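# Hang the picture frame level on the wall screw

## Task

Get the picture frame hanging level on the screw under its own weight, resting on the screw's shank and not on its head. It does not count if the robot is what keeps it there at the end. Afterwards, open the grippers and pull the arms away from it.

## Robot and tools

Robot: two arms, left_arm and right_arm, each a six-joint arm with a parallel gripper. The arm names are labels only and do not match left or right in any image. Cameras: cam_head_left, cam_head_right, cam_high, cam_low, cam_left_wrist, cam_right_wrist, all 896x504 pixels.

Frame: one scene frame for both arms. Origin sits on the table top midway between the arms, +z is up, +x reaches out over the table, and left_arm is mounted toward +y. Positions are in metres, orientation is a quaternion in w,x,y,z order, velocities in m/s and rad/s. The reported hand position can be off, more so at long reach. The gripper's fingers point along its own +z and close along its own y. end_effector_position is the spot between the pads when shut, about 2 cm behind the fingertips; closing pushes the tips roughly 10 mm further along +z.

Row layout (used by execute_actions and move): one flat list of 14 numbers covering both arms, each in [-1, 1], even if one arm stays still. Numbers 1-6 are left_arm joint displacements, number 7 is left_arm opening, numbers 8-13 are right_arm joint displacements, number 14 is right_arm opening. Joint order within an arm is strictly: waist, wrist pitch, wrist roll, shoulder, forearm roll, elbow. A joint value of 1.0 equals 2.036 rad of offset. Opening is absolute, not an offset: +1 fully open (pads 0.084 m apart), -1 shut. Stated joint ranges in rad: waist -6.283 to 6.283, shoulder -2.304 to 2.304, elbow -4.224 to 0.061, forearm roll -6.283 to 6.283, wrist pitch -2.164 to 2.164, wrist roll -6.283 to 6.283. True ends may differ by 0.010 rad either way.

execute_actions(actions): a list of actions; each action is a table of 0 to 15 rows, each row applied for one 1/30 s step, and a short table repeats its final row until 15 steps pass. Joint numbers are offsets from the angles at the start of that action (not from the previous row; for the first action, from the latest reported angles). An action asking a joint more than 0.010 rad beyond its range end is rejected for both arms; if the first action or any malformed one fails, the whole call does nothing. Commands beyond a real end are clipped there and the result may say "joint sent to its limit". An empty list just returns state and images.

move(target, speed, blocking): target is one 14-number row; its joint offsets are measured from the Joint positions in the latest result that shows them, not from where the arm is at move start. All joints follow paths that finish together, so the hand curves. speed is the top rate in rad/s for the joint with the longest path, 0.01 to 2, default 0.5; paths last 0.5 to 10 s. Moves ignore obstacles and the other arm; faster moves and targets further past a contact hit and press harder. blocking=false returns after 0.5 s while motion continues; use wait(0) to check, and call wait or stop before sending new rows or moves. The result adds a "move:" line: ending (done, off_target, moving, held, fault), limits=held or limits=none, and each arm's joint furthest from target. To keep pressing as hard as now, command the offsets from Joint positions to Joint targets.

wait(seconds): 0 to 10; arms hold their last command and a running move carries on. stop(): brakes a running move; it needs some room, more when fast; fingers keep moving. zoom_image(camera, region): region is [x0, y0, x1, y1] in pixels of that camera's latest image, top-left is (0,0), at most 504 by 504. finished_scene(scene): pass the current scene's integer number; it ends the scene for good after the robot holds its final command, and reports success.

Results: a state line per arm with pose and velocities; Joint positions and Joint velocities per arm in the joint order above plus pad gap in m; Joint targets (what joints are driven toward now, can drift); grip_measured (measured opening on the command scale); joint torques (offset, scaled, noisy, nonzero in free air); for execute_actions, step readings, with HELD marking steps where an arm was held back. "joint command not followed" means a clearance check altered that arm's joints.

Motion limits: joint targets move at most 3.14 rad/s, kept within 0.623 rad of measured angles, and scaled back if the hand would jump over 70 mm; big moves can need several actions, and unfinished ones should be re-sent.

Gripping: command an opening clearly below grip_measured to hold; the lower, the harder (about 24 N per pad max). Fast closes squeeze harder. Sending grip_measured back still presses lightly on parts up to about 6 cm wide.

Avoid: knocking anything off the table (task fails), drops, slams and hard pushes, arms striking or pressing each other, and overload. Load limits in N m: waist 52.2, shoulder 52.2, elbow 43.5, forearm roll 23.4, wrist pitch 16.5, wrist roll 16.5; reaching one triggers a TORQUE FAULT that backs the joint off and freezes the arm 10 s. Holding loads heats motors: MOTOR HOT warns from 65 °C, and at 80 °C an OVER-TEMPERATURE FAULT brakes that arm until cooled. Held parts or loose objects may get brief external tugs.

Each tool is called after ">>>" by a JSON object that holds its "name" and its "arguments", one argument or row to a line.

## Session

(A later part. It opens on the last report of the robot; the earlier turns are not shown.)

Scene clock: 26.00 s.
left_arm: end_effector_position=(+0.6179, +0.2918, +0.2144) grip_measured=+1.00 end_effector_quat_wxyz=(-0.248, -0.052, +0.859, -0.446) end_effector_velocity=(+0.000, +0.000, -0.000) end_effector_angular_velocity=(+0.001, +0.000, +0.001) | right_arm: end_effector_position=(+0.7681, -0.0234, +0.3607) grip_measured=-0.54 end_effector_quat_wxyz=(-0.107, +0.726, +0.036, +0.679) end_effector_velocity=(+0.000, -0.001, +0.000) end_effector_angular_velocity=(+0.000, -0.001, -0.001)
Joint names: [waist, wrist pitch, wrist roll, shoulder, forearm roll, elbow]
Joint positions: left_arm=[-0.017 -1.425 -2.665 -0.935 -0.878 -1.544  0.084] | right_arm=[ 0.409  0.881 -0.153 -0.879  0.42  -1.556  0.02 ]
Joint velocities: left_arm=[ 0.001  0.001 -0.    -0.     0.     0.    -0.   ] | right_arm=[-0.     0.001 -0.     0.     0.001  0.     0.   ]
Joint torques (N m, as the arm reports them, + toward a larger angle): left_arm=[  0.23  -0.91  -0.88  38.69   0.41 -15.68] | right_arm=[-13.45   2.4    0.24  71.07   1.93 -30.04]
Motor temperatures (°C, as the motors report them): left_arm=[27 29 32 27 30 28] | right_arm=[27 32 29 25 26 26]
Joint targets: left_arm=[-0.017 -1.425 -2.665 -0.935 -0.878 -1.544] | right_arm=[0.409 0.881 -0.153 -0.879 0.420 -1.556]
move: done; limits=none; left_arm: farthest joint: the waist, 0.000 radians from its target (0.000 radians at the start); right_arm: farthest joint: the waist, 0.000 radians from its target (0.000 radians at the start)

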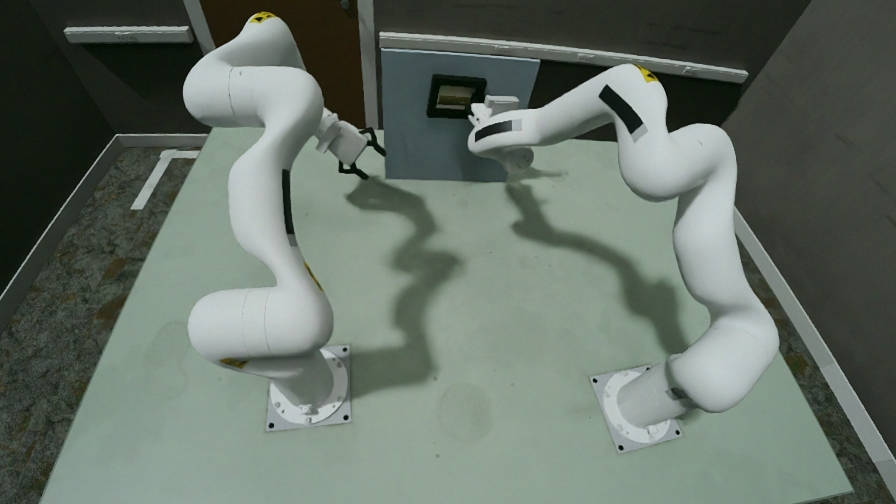

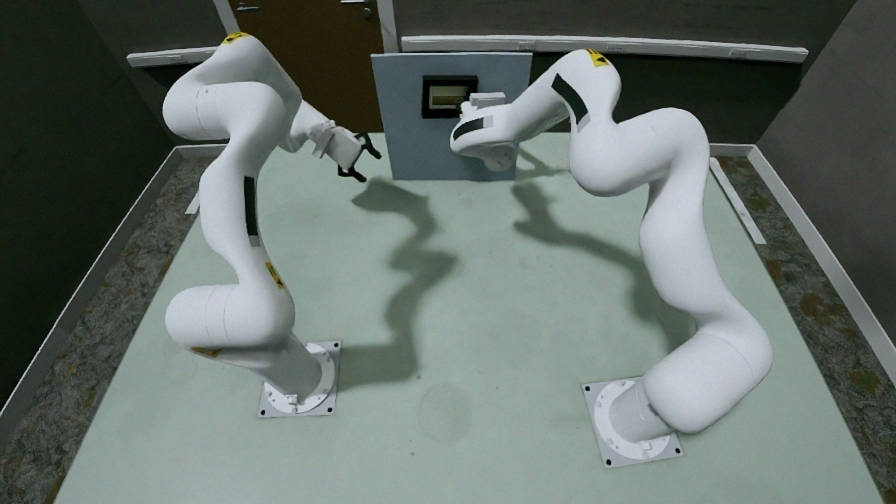

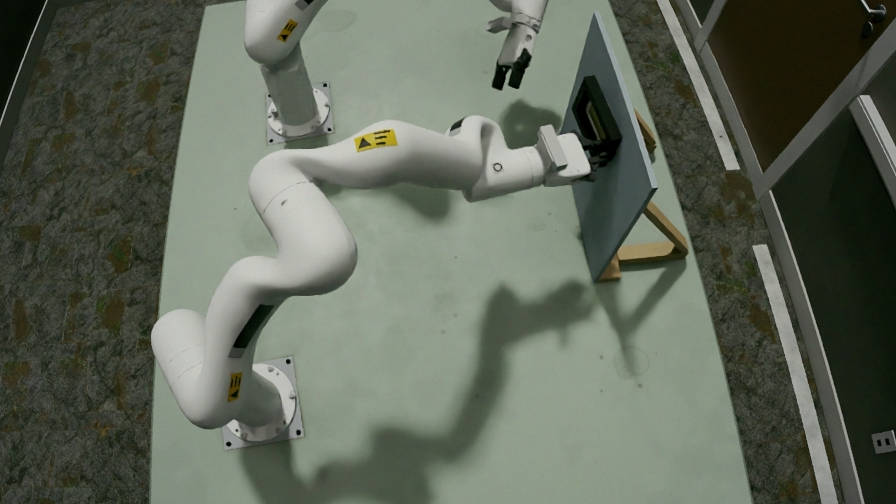

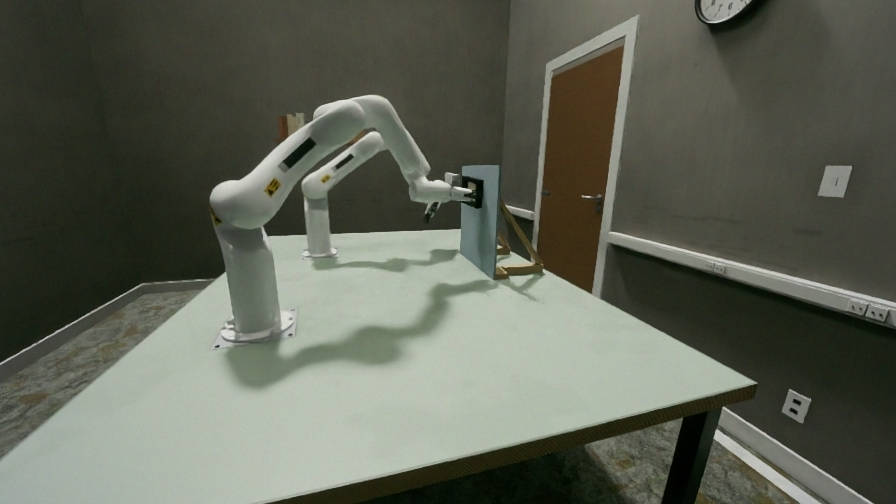

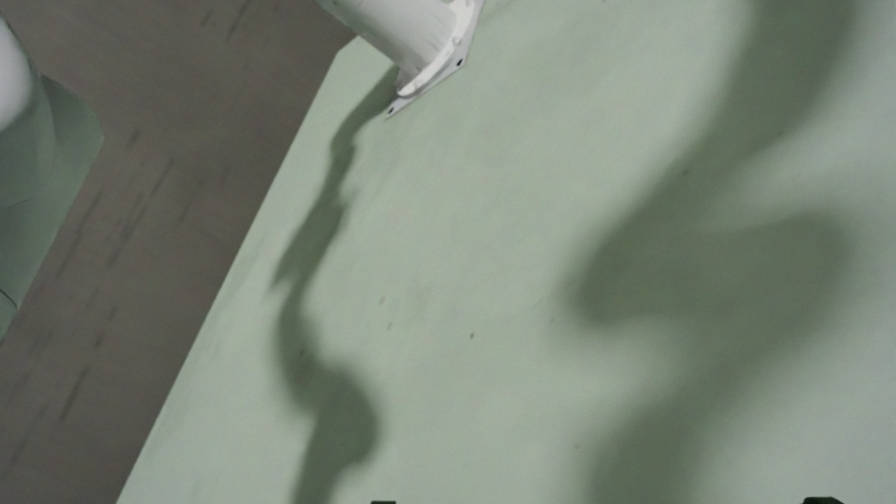

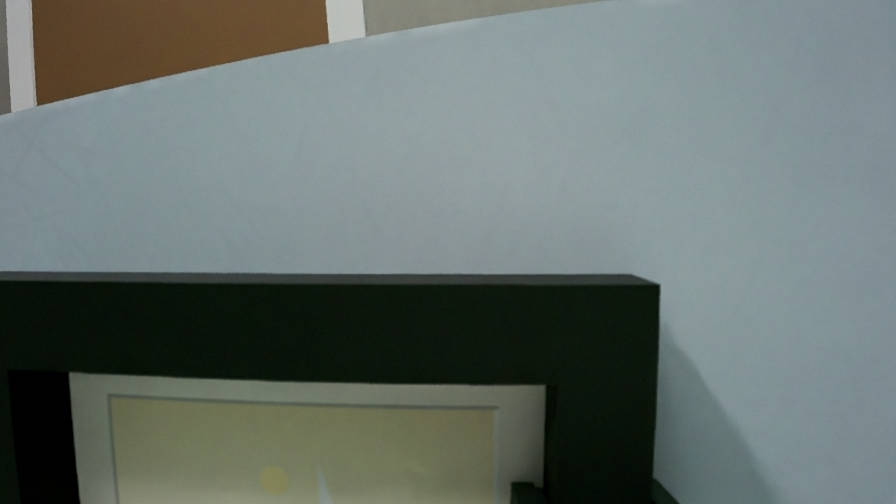

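>>> {"name": "move", "arguments": {
  "target": [0,0,0,0,0,0,1,0,-0.0025,0,-0.01,0,-0.012,-1],
  "speed": 0.04
}}

Scene clock: 27.07 s.
left_arm: end_effector_position=(+0.6179, +0.2918, +0.2144) grip_measured=+1.00 end_effector_quat_wxyz=(-0.248, -0.052, +0.859, -0.446) end_effector_velocity=(+0.000, -0.000, +0.000) end_effector_angular_velocity=(-0.002, -0.000, +0.001) | right_arm: end_effector_position=(+0.7701, -0.0171, +0.3552) grip_measured=-0.50 end_effector_quat_wxyz=(-0.108, +0.726, +0.038, +0.678) end_effector_velocity=(-0.000, +0.001, -0.001) end_effector_angular_velocity=(+0.000, +0.003, +0.001)
Joint names: [waist, wrist pitch, wrist roll, shoulder, forearm roll, elbow]
Joint positions: left_arm=[-0.017 -1.425 -2.665 -0.935 -0.878 -1.544  0.084] | right_arm=[ 0.414  0.88  -0.153 -0.897  0.42  -1.574  0.022]
Joint velocities: left_arm=[ 0.    -0.     0.001 -0.    -0.002  0.     0.   ] | right_arm=[ 0.001 -0.003  0.001  0.    -0.     0.    -0.   ]
Joint torques (N m, as the arm reports them, + toward a larger angle): left_arm=[  0.43  -0.81  -0.78  39.02   0.39 -16.36] | right_arm=[-42.95  -4.55   0.3   34.14   1.24 -45.68]
Motor temperatures (°C, as the motors report them): left_arm=[27 29 32 27 30 28] | right_arm=[27 32 29 25 26 26]
Joint targets: left_arm=[-0.017 -1.425 -2.665 -0.935 -0.878 -1.544] | right_arm=[0.409 0.876 -0.153 -0.900 0.420 -1.580]
move: done; limits=none; left_arm: farthest joint: the waist, 0.000 radians from its target (0.000 radians at the start); right_arm: farthest joint: the elbow, 0.007 radians from its target (0.025 radians at the start)

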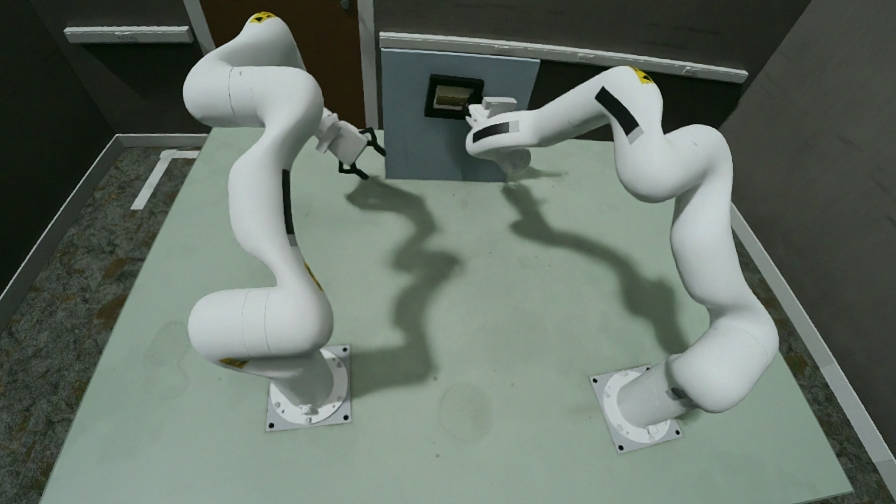

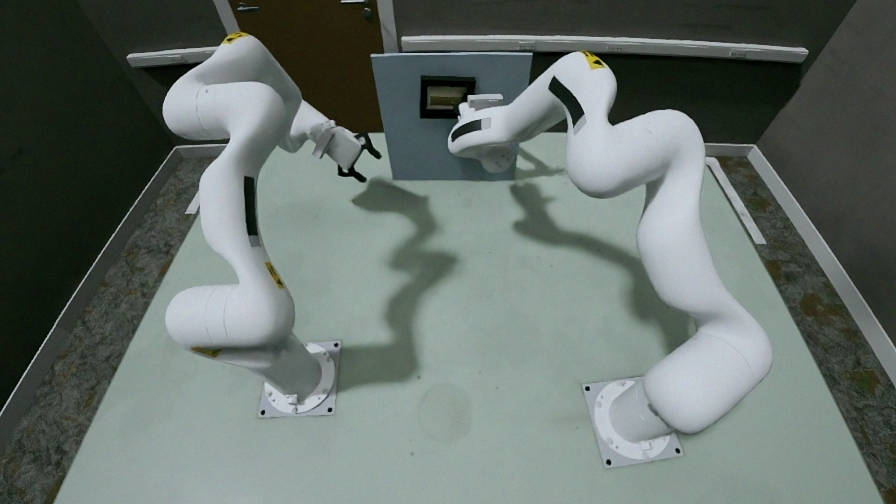

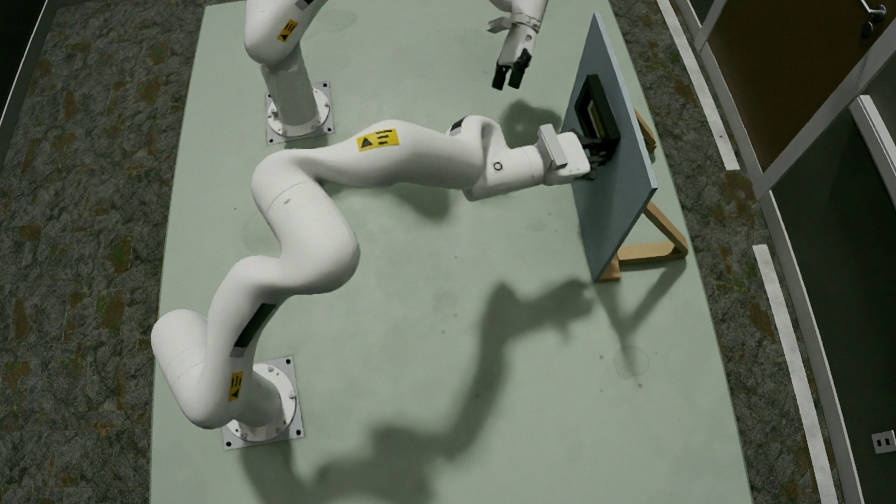

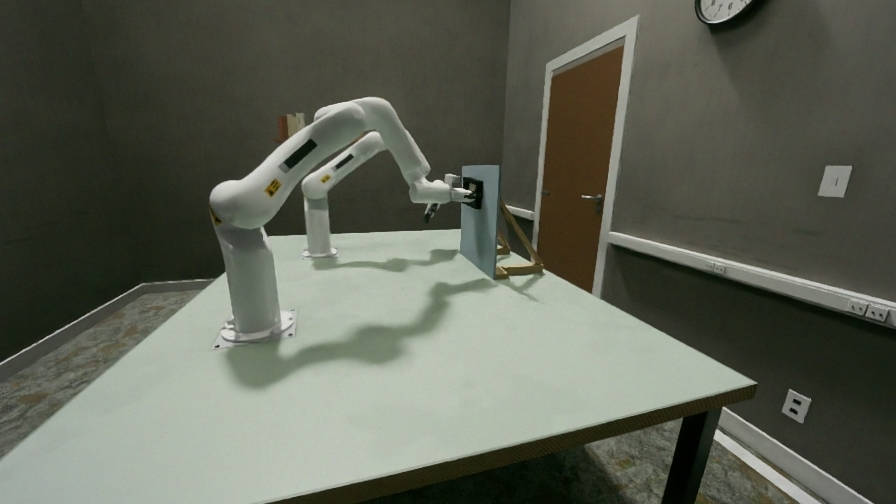

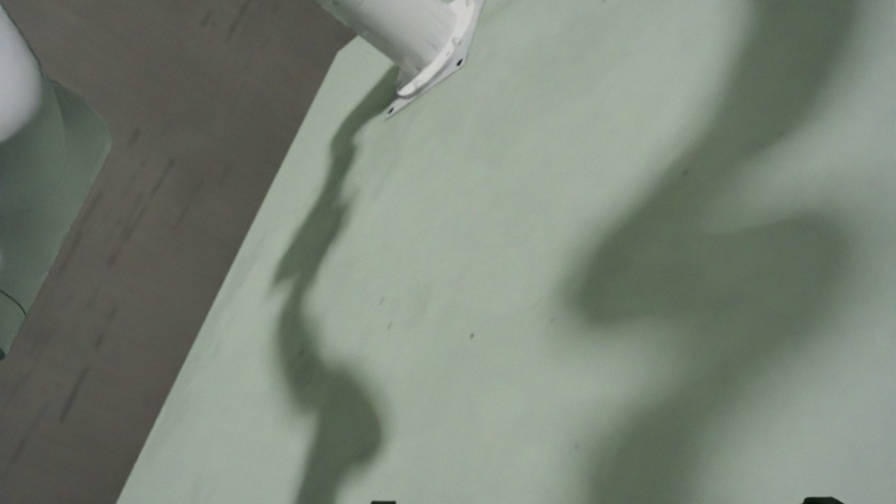

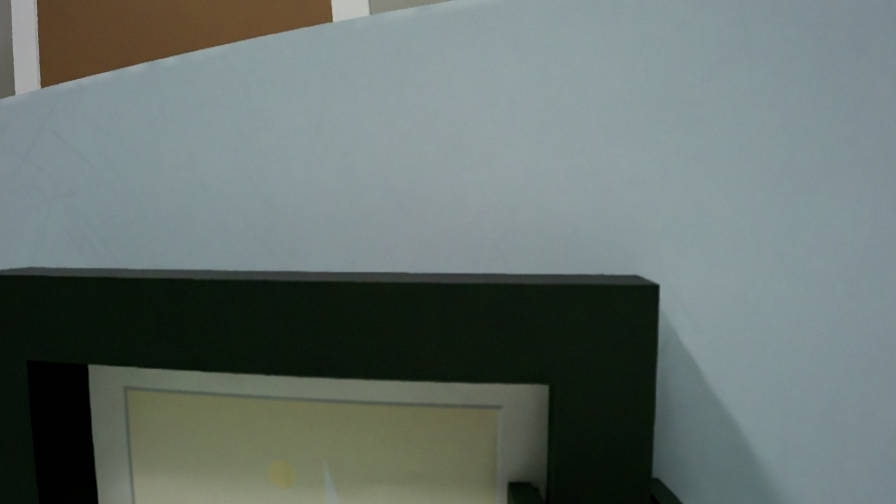

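Hard press; lower 1.5 cm.

>>> {"name": "move", "arguments": {
  "target": [0,0,0,0,0,0,1,0,0.018,0,-0.0135,0,0.0045,-1],
  "speed": 0.04
}}

Scene clock: 28.37 s.
left_arm: end_effector_position=(+0.6179, +0.2918, +0.2144) grip_measured=+1.00 end_effector_quat_wxyz=(-0.248, -0.052, +0.859, -0.446) end_effector_velocity=(-0.000, +0.000, +0.000) end_effector_angular_velocity=(+0.001, +0.000, -0.000) | right_arm: end_effector_position=(+0.7689, -0.0207, +0.3358) grip_measured=-0.51 end_effector_quat_wxyz=(-0.101, +0.724, +0.038, +0.682) end_effector_velocity=(-0.001, -0.001, -0.001) end_effector_angular_velocity=(-0.003, +0.004, +0.000)
Joint names: [waist, wrist pitch, wrist roll, shoulder, forearm roll, elbow]
Joint positions: left_arm=[-0.017 -1.425 -2.665 -0.935 -0.878 -1.544  0.084] | right_arm=[ 0.414  0.919 -0.153 -0.923  0.42  -1.566  0.022]
Joint velocities: left_arm=[ 0.    -0.    -0.001  0.     0.001 -0.    -0.   ] | right_arm=[-0.    -0.002 -0.002  0.002  0.     0.004  0.   ]
Joint torques (N m, as the arm reports them, + toward a larger angle): left_arm=[  0.08  -0.88  -0.79  38.96   0.57 -15.96] | right_arm=[-23.03  -4.02  -0.21  37.51   4.07 -14.63]
Motor temperatures (°C, as the motors report them): left_arm=[27 29 32 27 30 28] | right_arm=[27 32 29 25 26 26]
Joint targets: left_arm=[-0.017 -1.425 -2.665 -0.935 -0.878 -1.544] | right_arm=[0.414 0.917 -0.153 -0.925 0.420 -1.565]
move: done; limits=none; left_arm: farthest joint: the waist, 0.000 radians from its target (0.000 radians at the start); right_arm: farthest joint: the wrist pitch, 0.003 radians from its target (0.036 radians at the start)

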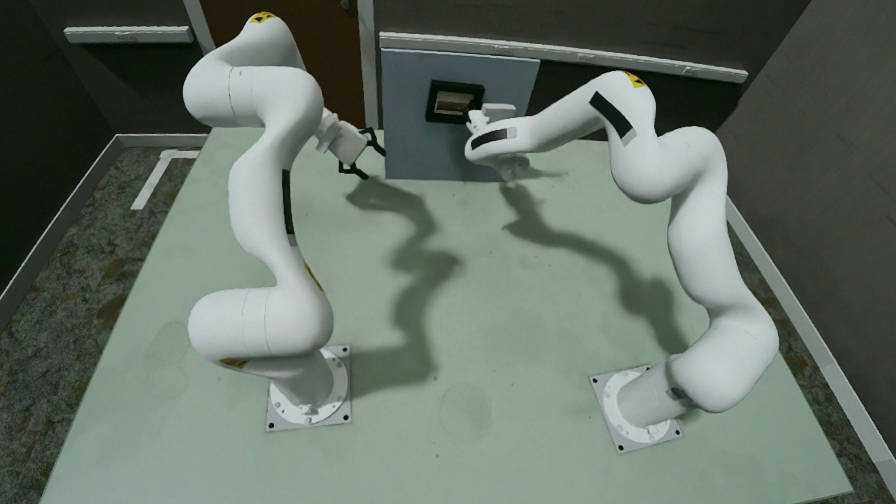

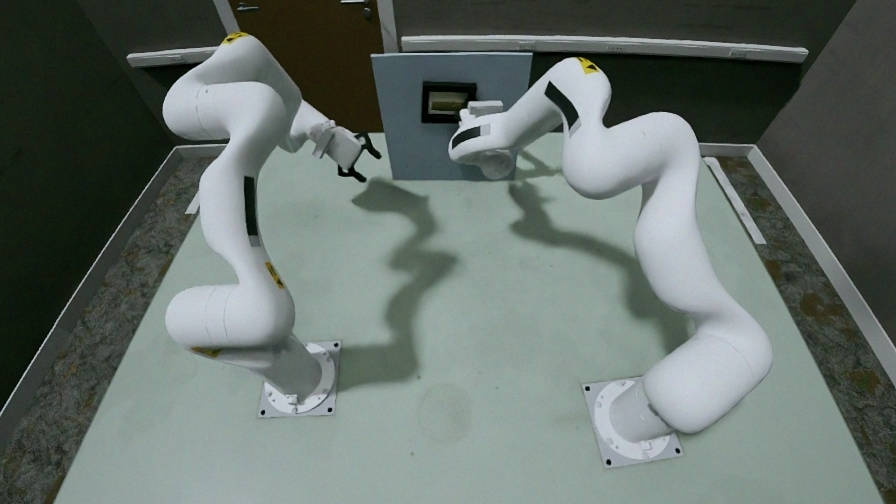

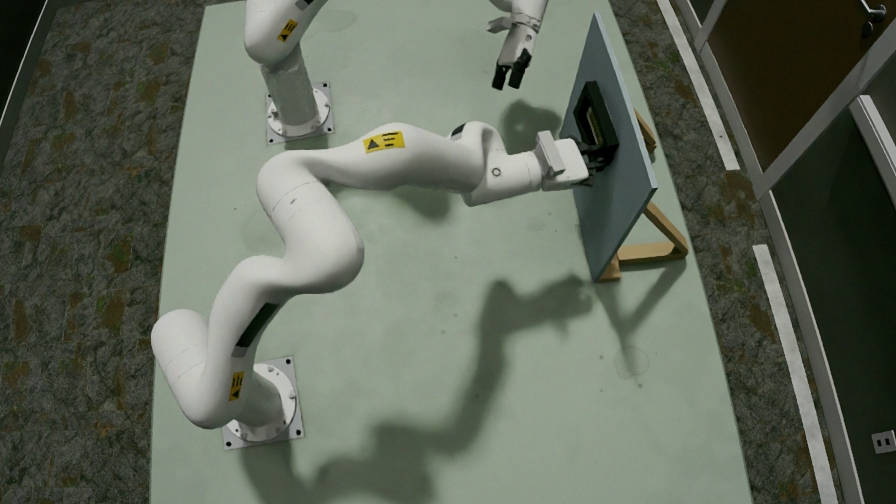

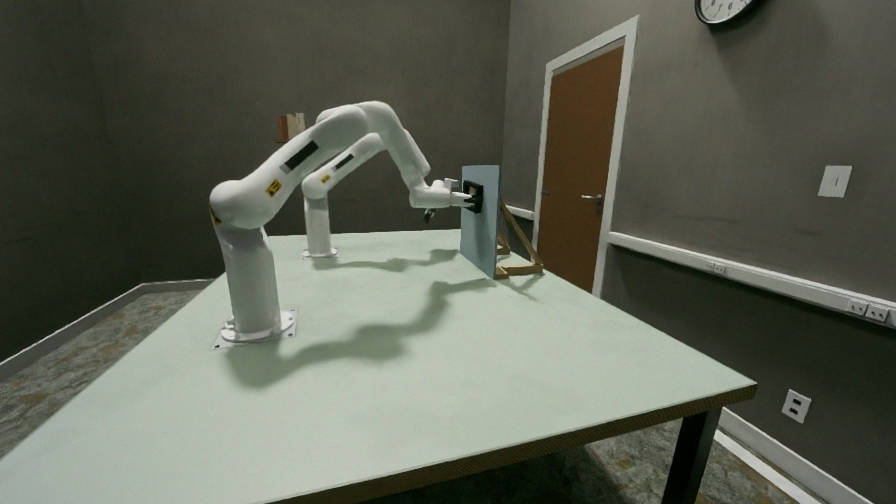

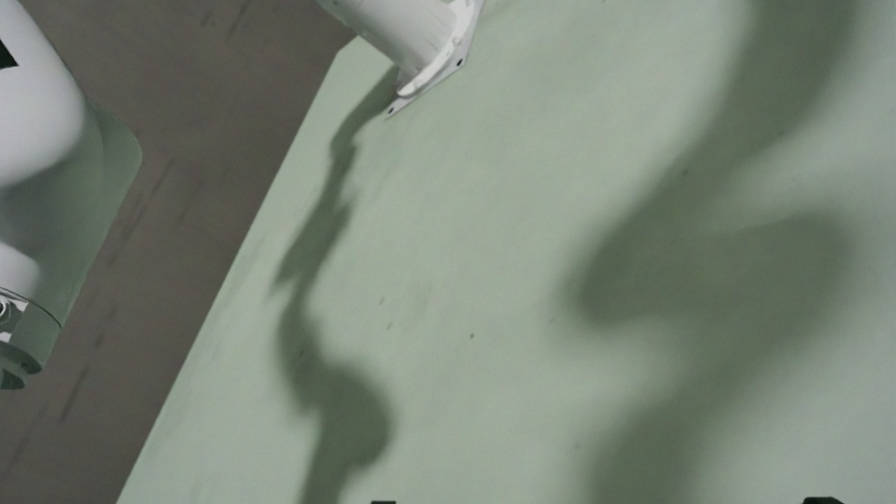

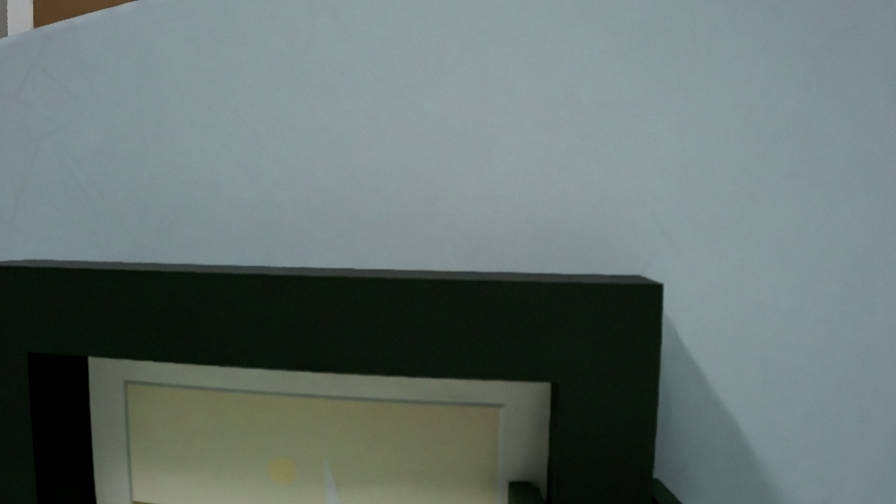

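Shoulder stays low: seated. Release.

>>> {"name": "move", "arguments": {
  "target": [0,0,0,0,0,0,1,0,0,0,0,0,0,-0.2]
}}

>>> {"name": "move", "arguments": {
  "target": [0,0,0,0,0,0,1,0,0.03,0,0.12,0,0.15,0.6],
  "speed": 0.15
}}

>>> {"name": "zoom_image", "arguments": {
  "camera": "cam_head_left",
  "region": [380, 40, 540, 190]
}}

Scene clock: 29.30 s.
left_arm: end_effector_position=(+0.6179, +0.2918, +0.2144) grip_measured=+1.00 end_effector_quat_wxyz=(-0.248, -0.052, +0.859, -0.446) end_effector_velocity=(-0.000, -0.000, -0.000) end_effector_angular_velocity=(-0.000, +0.000, -0.001) | right_arm: end_effector_position=(+0.7686, -0.0207, +0.3343) grip_measured=-0.21 end_effector_quat_wxyz=(-0.101, +0.725, +0.039, +0.681) end_effector_velocity=(+0.001, +0.000, +0.003) end_effector_angular_velocity=(+0.000, -0.008, +0.000)
Joint names: [waist, wrist pitch, wrist roll, shoulder, forearm roll, elbow]
Joint positions: left_arm=[-0.017 -1.425 -2.665 -0.935 -0.878 -1.544  0.084] | right_arm=[ 0.414  0.918 -0.153 -0.924  0.42  -1.565  0.035]
Joint velocities: left_arm=[-0.001 -0.    -0.    -0.     0.    -0.     0.   ] | right_arm=[-0.     0.004 -0.001  0.    -0.002 -0.003  0.   ]
Joint torques (N m, as the arm reports them, + toward a larger angle): left_arm=[  0.53  -0.87  -0.87  38.62   0.49 -15.94] | right_arm=[-16.31   4.01   0.08  81.49   0.08 -38.21]
Motor temperatures (°C, as the motors report them): left_arm=[27 29 32 27 30 28] | right_arm=[27 32 29 25 26 26]
Joint targets: left_arm=[-0.017 -1.425 -2.665 -0.935 -0.878 -1.544] | right_arm=[0.414 0.919 -0.153 -0.923 0.420 -1.566]
move: done; limits=none; left_arm: farthest joint: the waist, 0.000 radians from its target (0.000 radians at the start); right_arm: farthest joint: the shoulder, 0.001 radians from its target (0.000 radians at the start)

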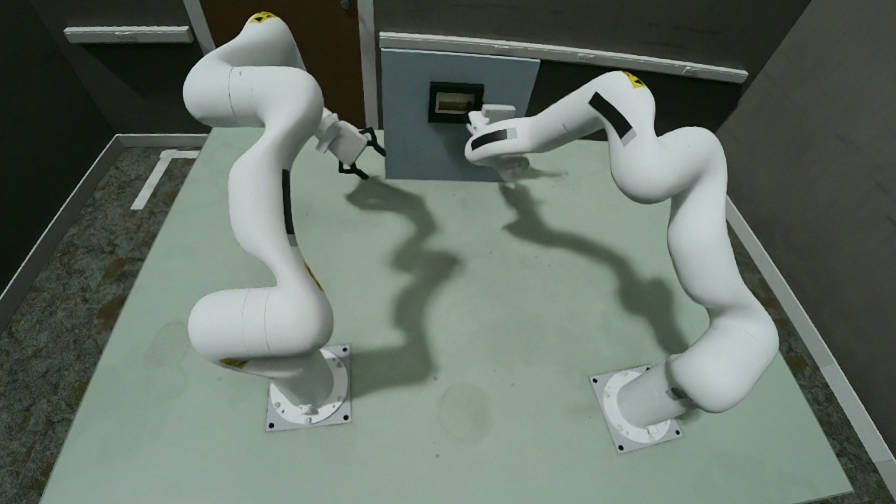

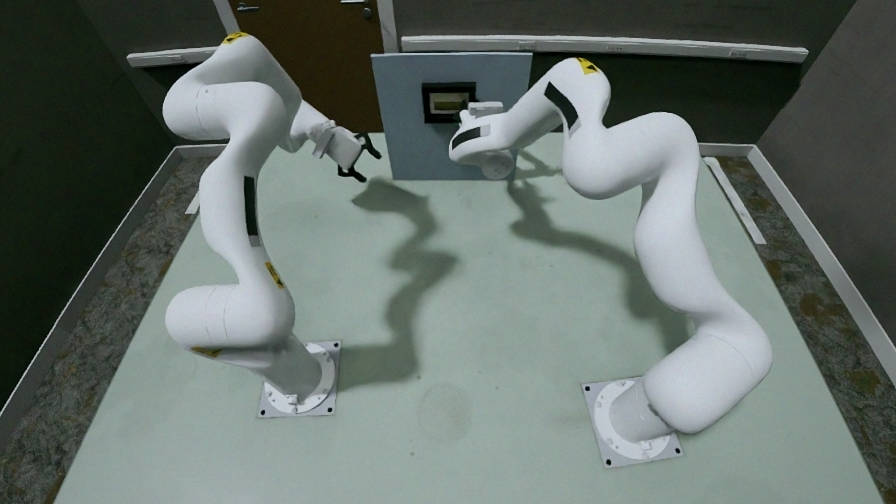

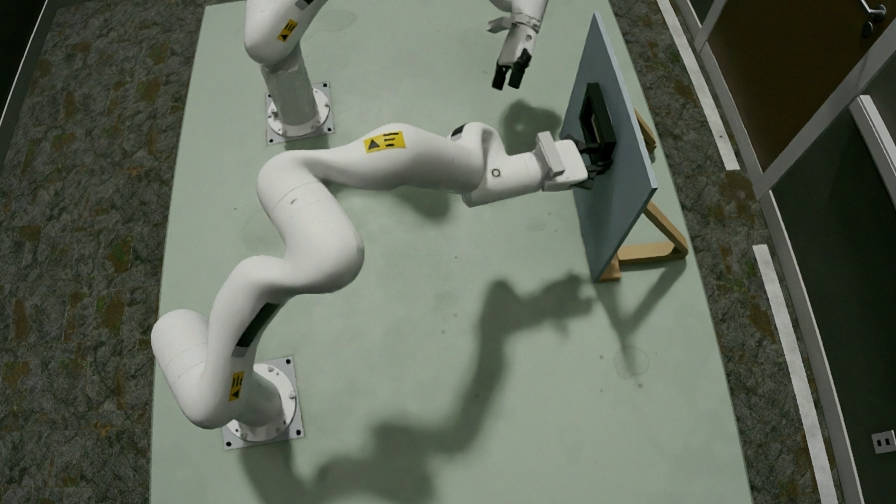

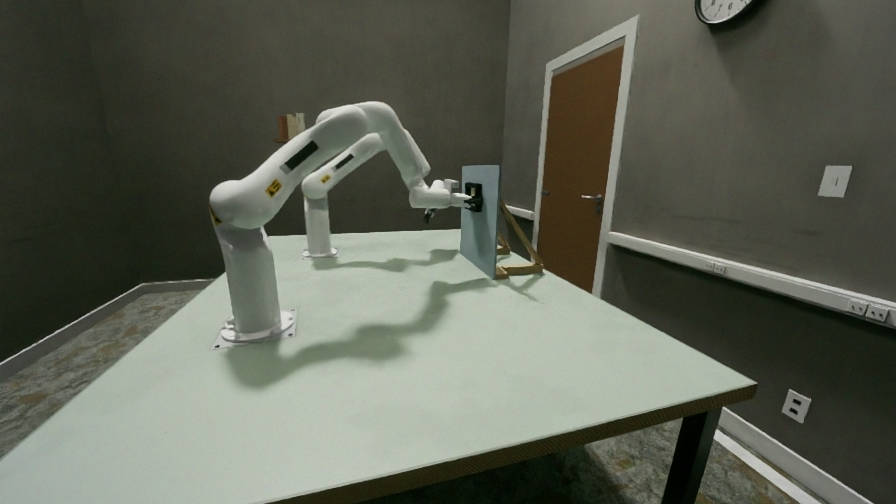

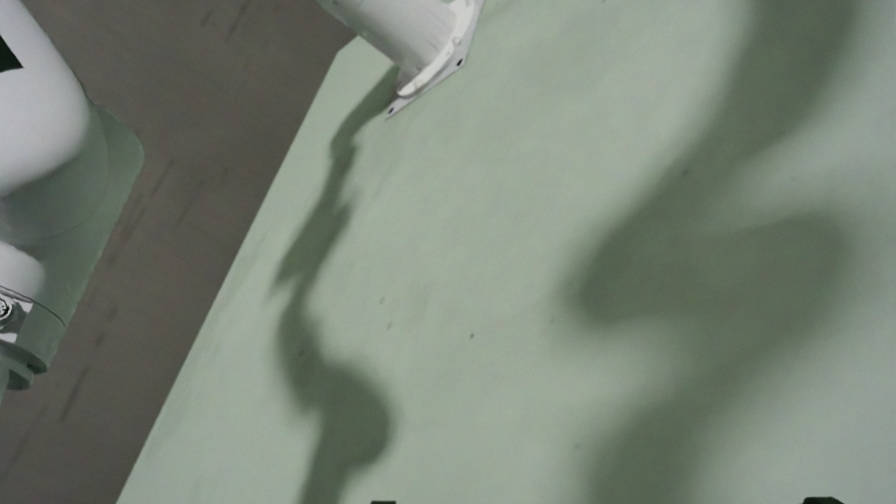

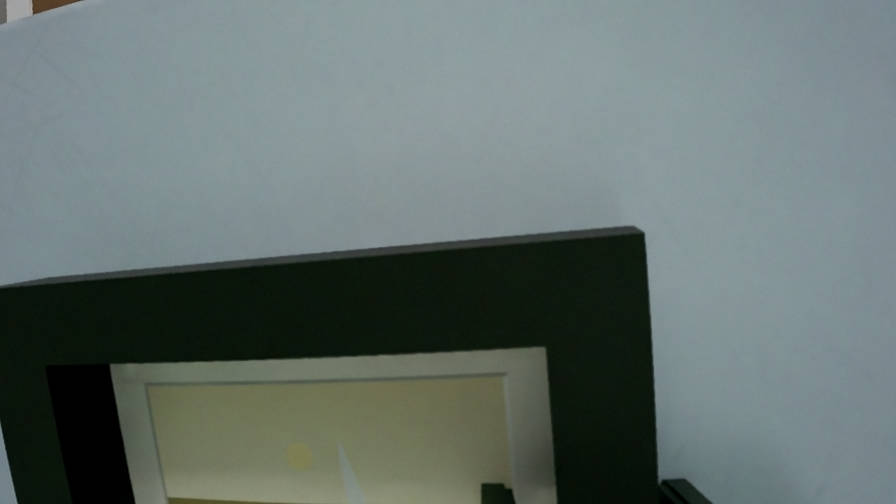

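Scene clock: 31.67 s.
left_arm: end_effector_position=(+0.6179, +0.2918, +0.2144) grip_measured=+1.00 end_effector_quat_wxyz=(-0.248, -0.052, +0.859, -0.446) end_effector_velocity=(+0.000, +0.000, +0.000) end_effector_angular_velocity=(-0.001, -0.000, +0.001) | right_arm: end_effector_position=(+0.6985, -0.0660, +0.3805) grip_measured=+0.59 end_effector_quat_wxyz=(-0.089, +0.724, +0.041, +0.683) end_effector_velocity=(-0.001, +0.001, +0.001) end_effector_angular_velocity=(+0.002, -0.001, +0.002)
Joint names: [waist, wrist pitch, wrist roll, shoulder, forearm roll, elbow]
Joint positions: left_arm=[-0.017 -1.425 -2.665 -0.935 -0.878 -1.544  0.084] | right_arm=[ 0.414  0.979 -0.153 -0.68   0.42  -1.26   0.069]
Joint velocities: left_arm=[ 0.001 -0.     0.001 -0.    -0.001  0.     0.   ] | right_arm=[ 0.002  0.     0.002  0.002 -0.     0.001 -0.   ]
Joint torques (N m, as the arm reports them, + toward a larger angle): left_arm=[  0.17  -0.85  -0.91  38.24   0.48 -15.85] | right_arm=[ -6.31   1.28   0.2   57.9    0.86 -22.71]
Motor temperatures (°C, as the motors report them): left_arm=[27 29 32 27 30 28] | right_arm=[27 32 29 25 26 26]
Joint targets: left_arm=[-0.017 -1.425 -2.665 -0.935 -0.878 -1.544] | right_arm=[0.414 0.979 -0.153 -0.680 0.420 -1.260]
move: done; limits=none; left_arm: farthest joint: the waist, 0.000 radians from its target (0.000 radians at the start); right_arm: farthest joint: the waist, 0.000 radians from its target (0.000 radians at the start)

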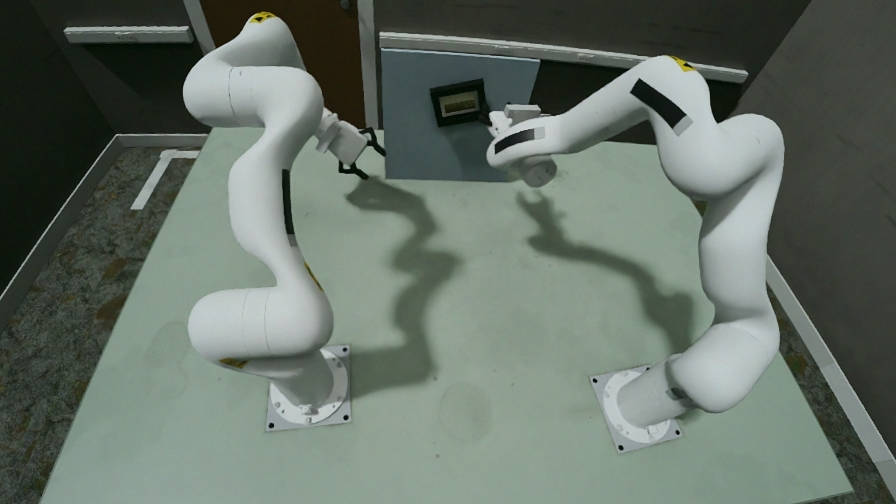

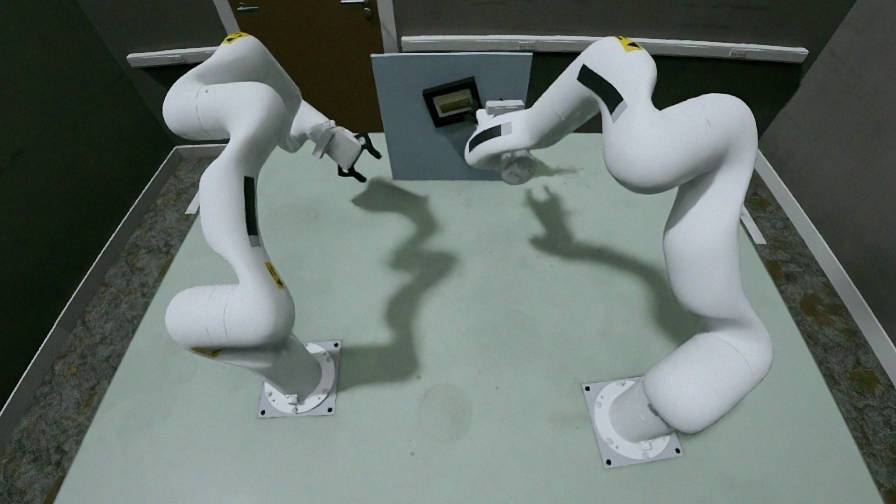

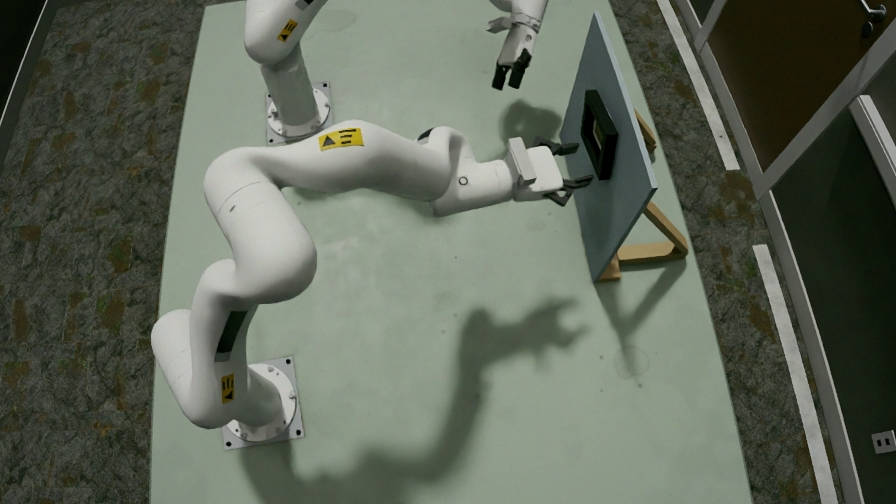

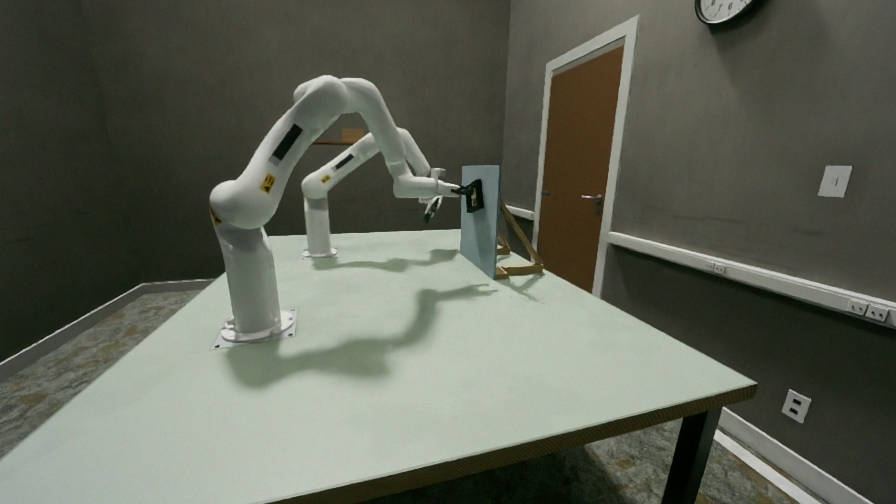

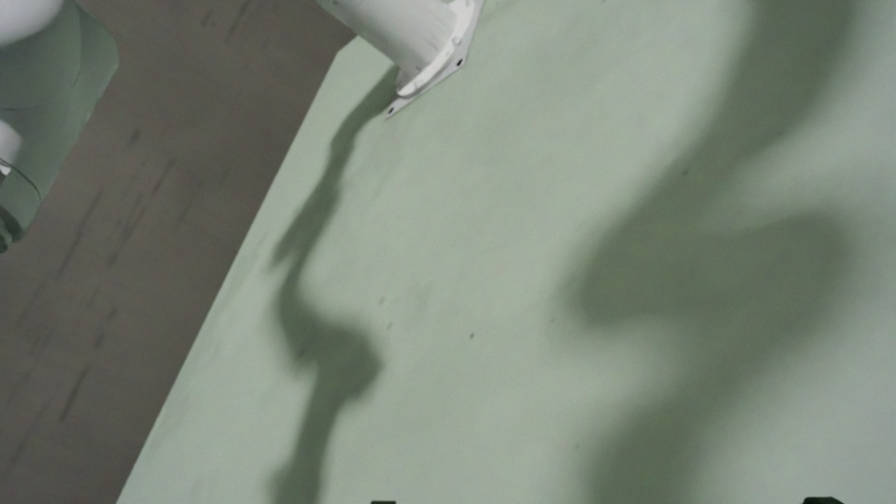

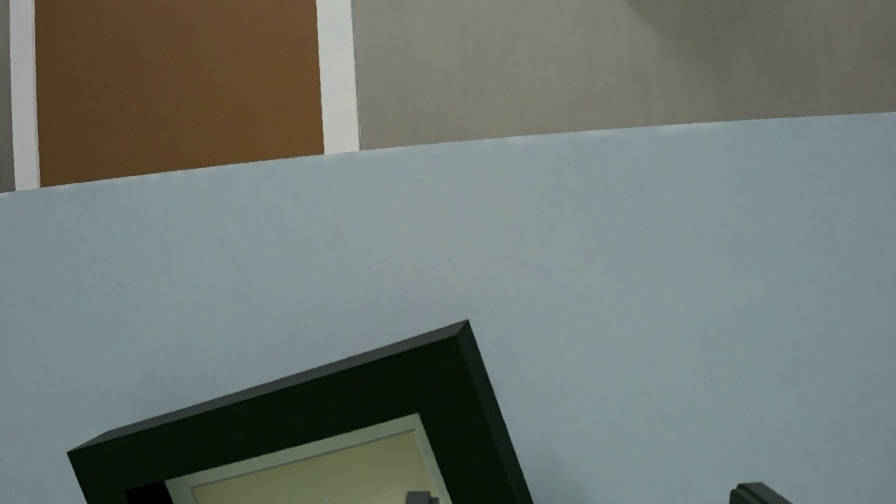

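Region (380, 40, 540, 190) of cam_head_left's 896x504 image, scaled by 3.150, with more detail than that image has; it fills the top 472 rows of this view, and the rest is white.

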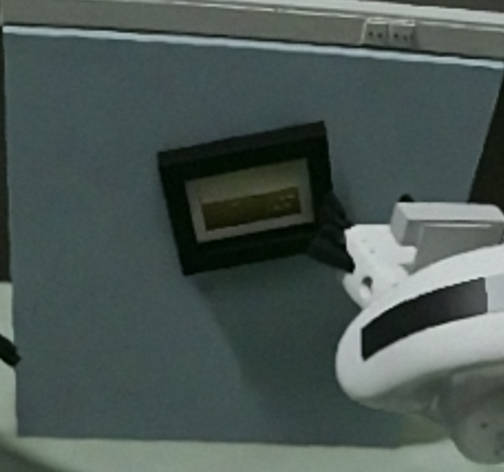

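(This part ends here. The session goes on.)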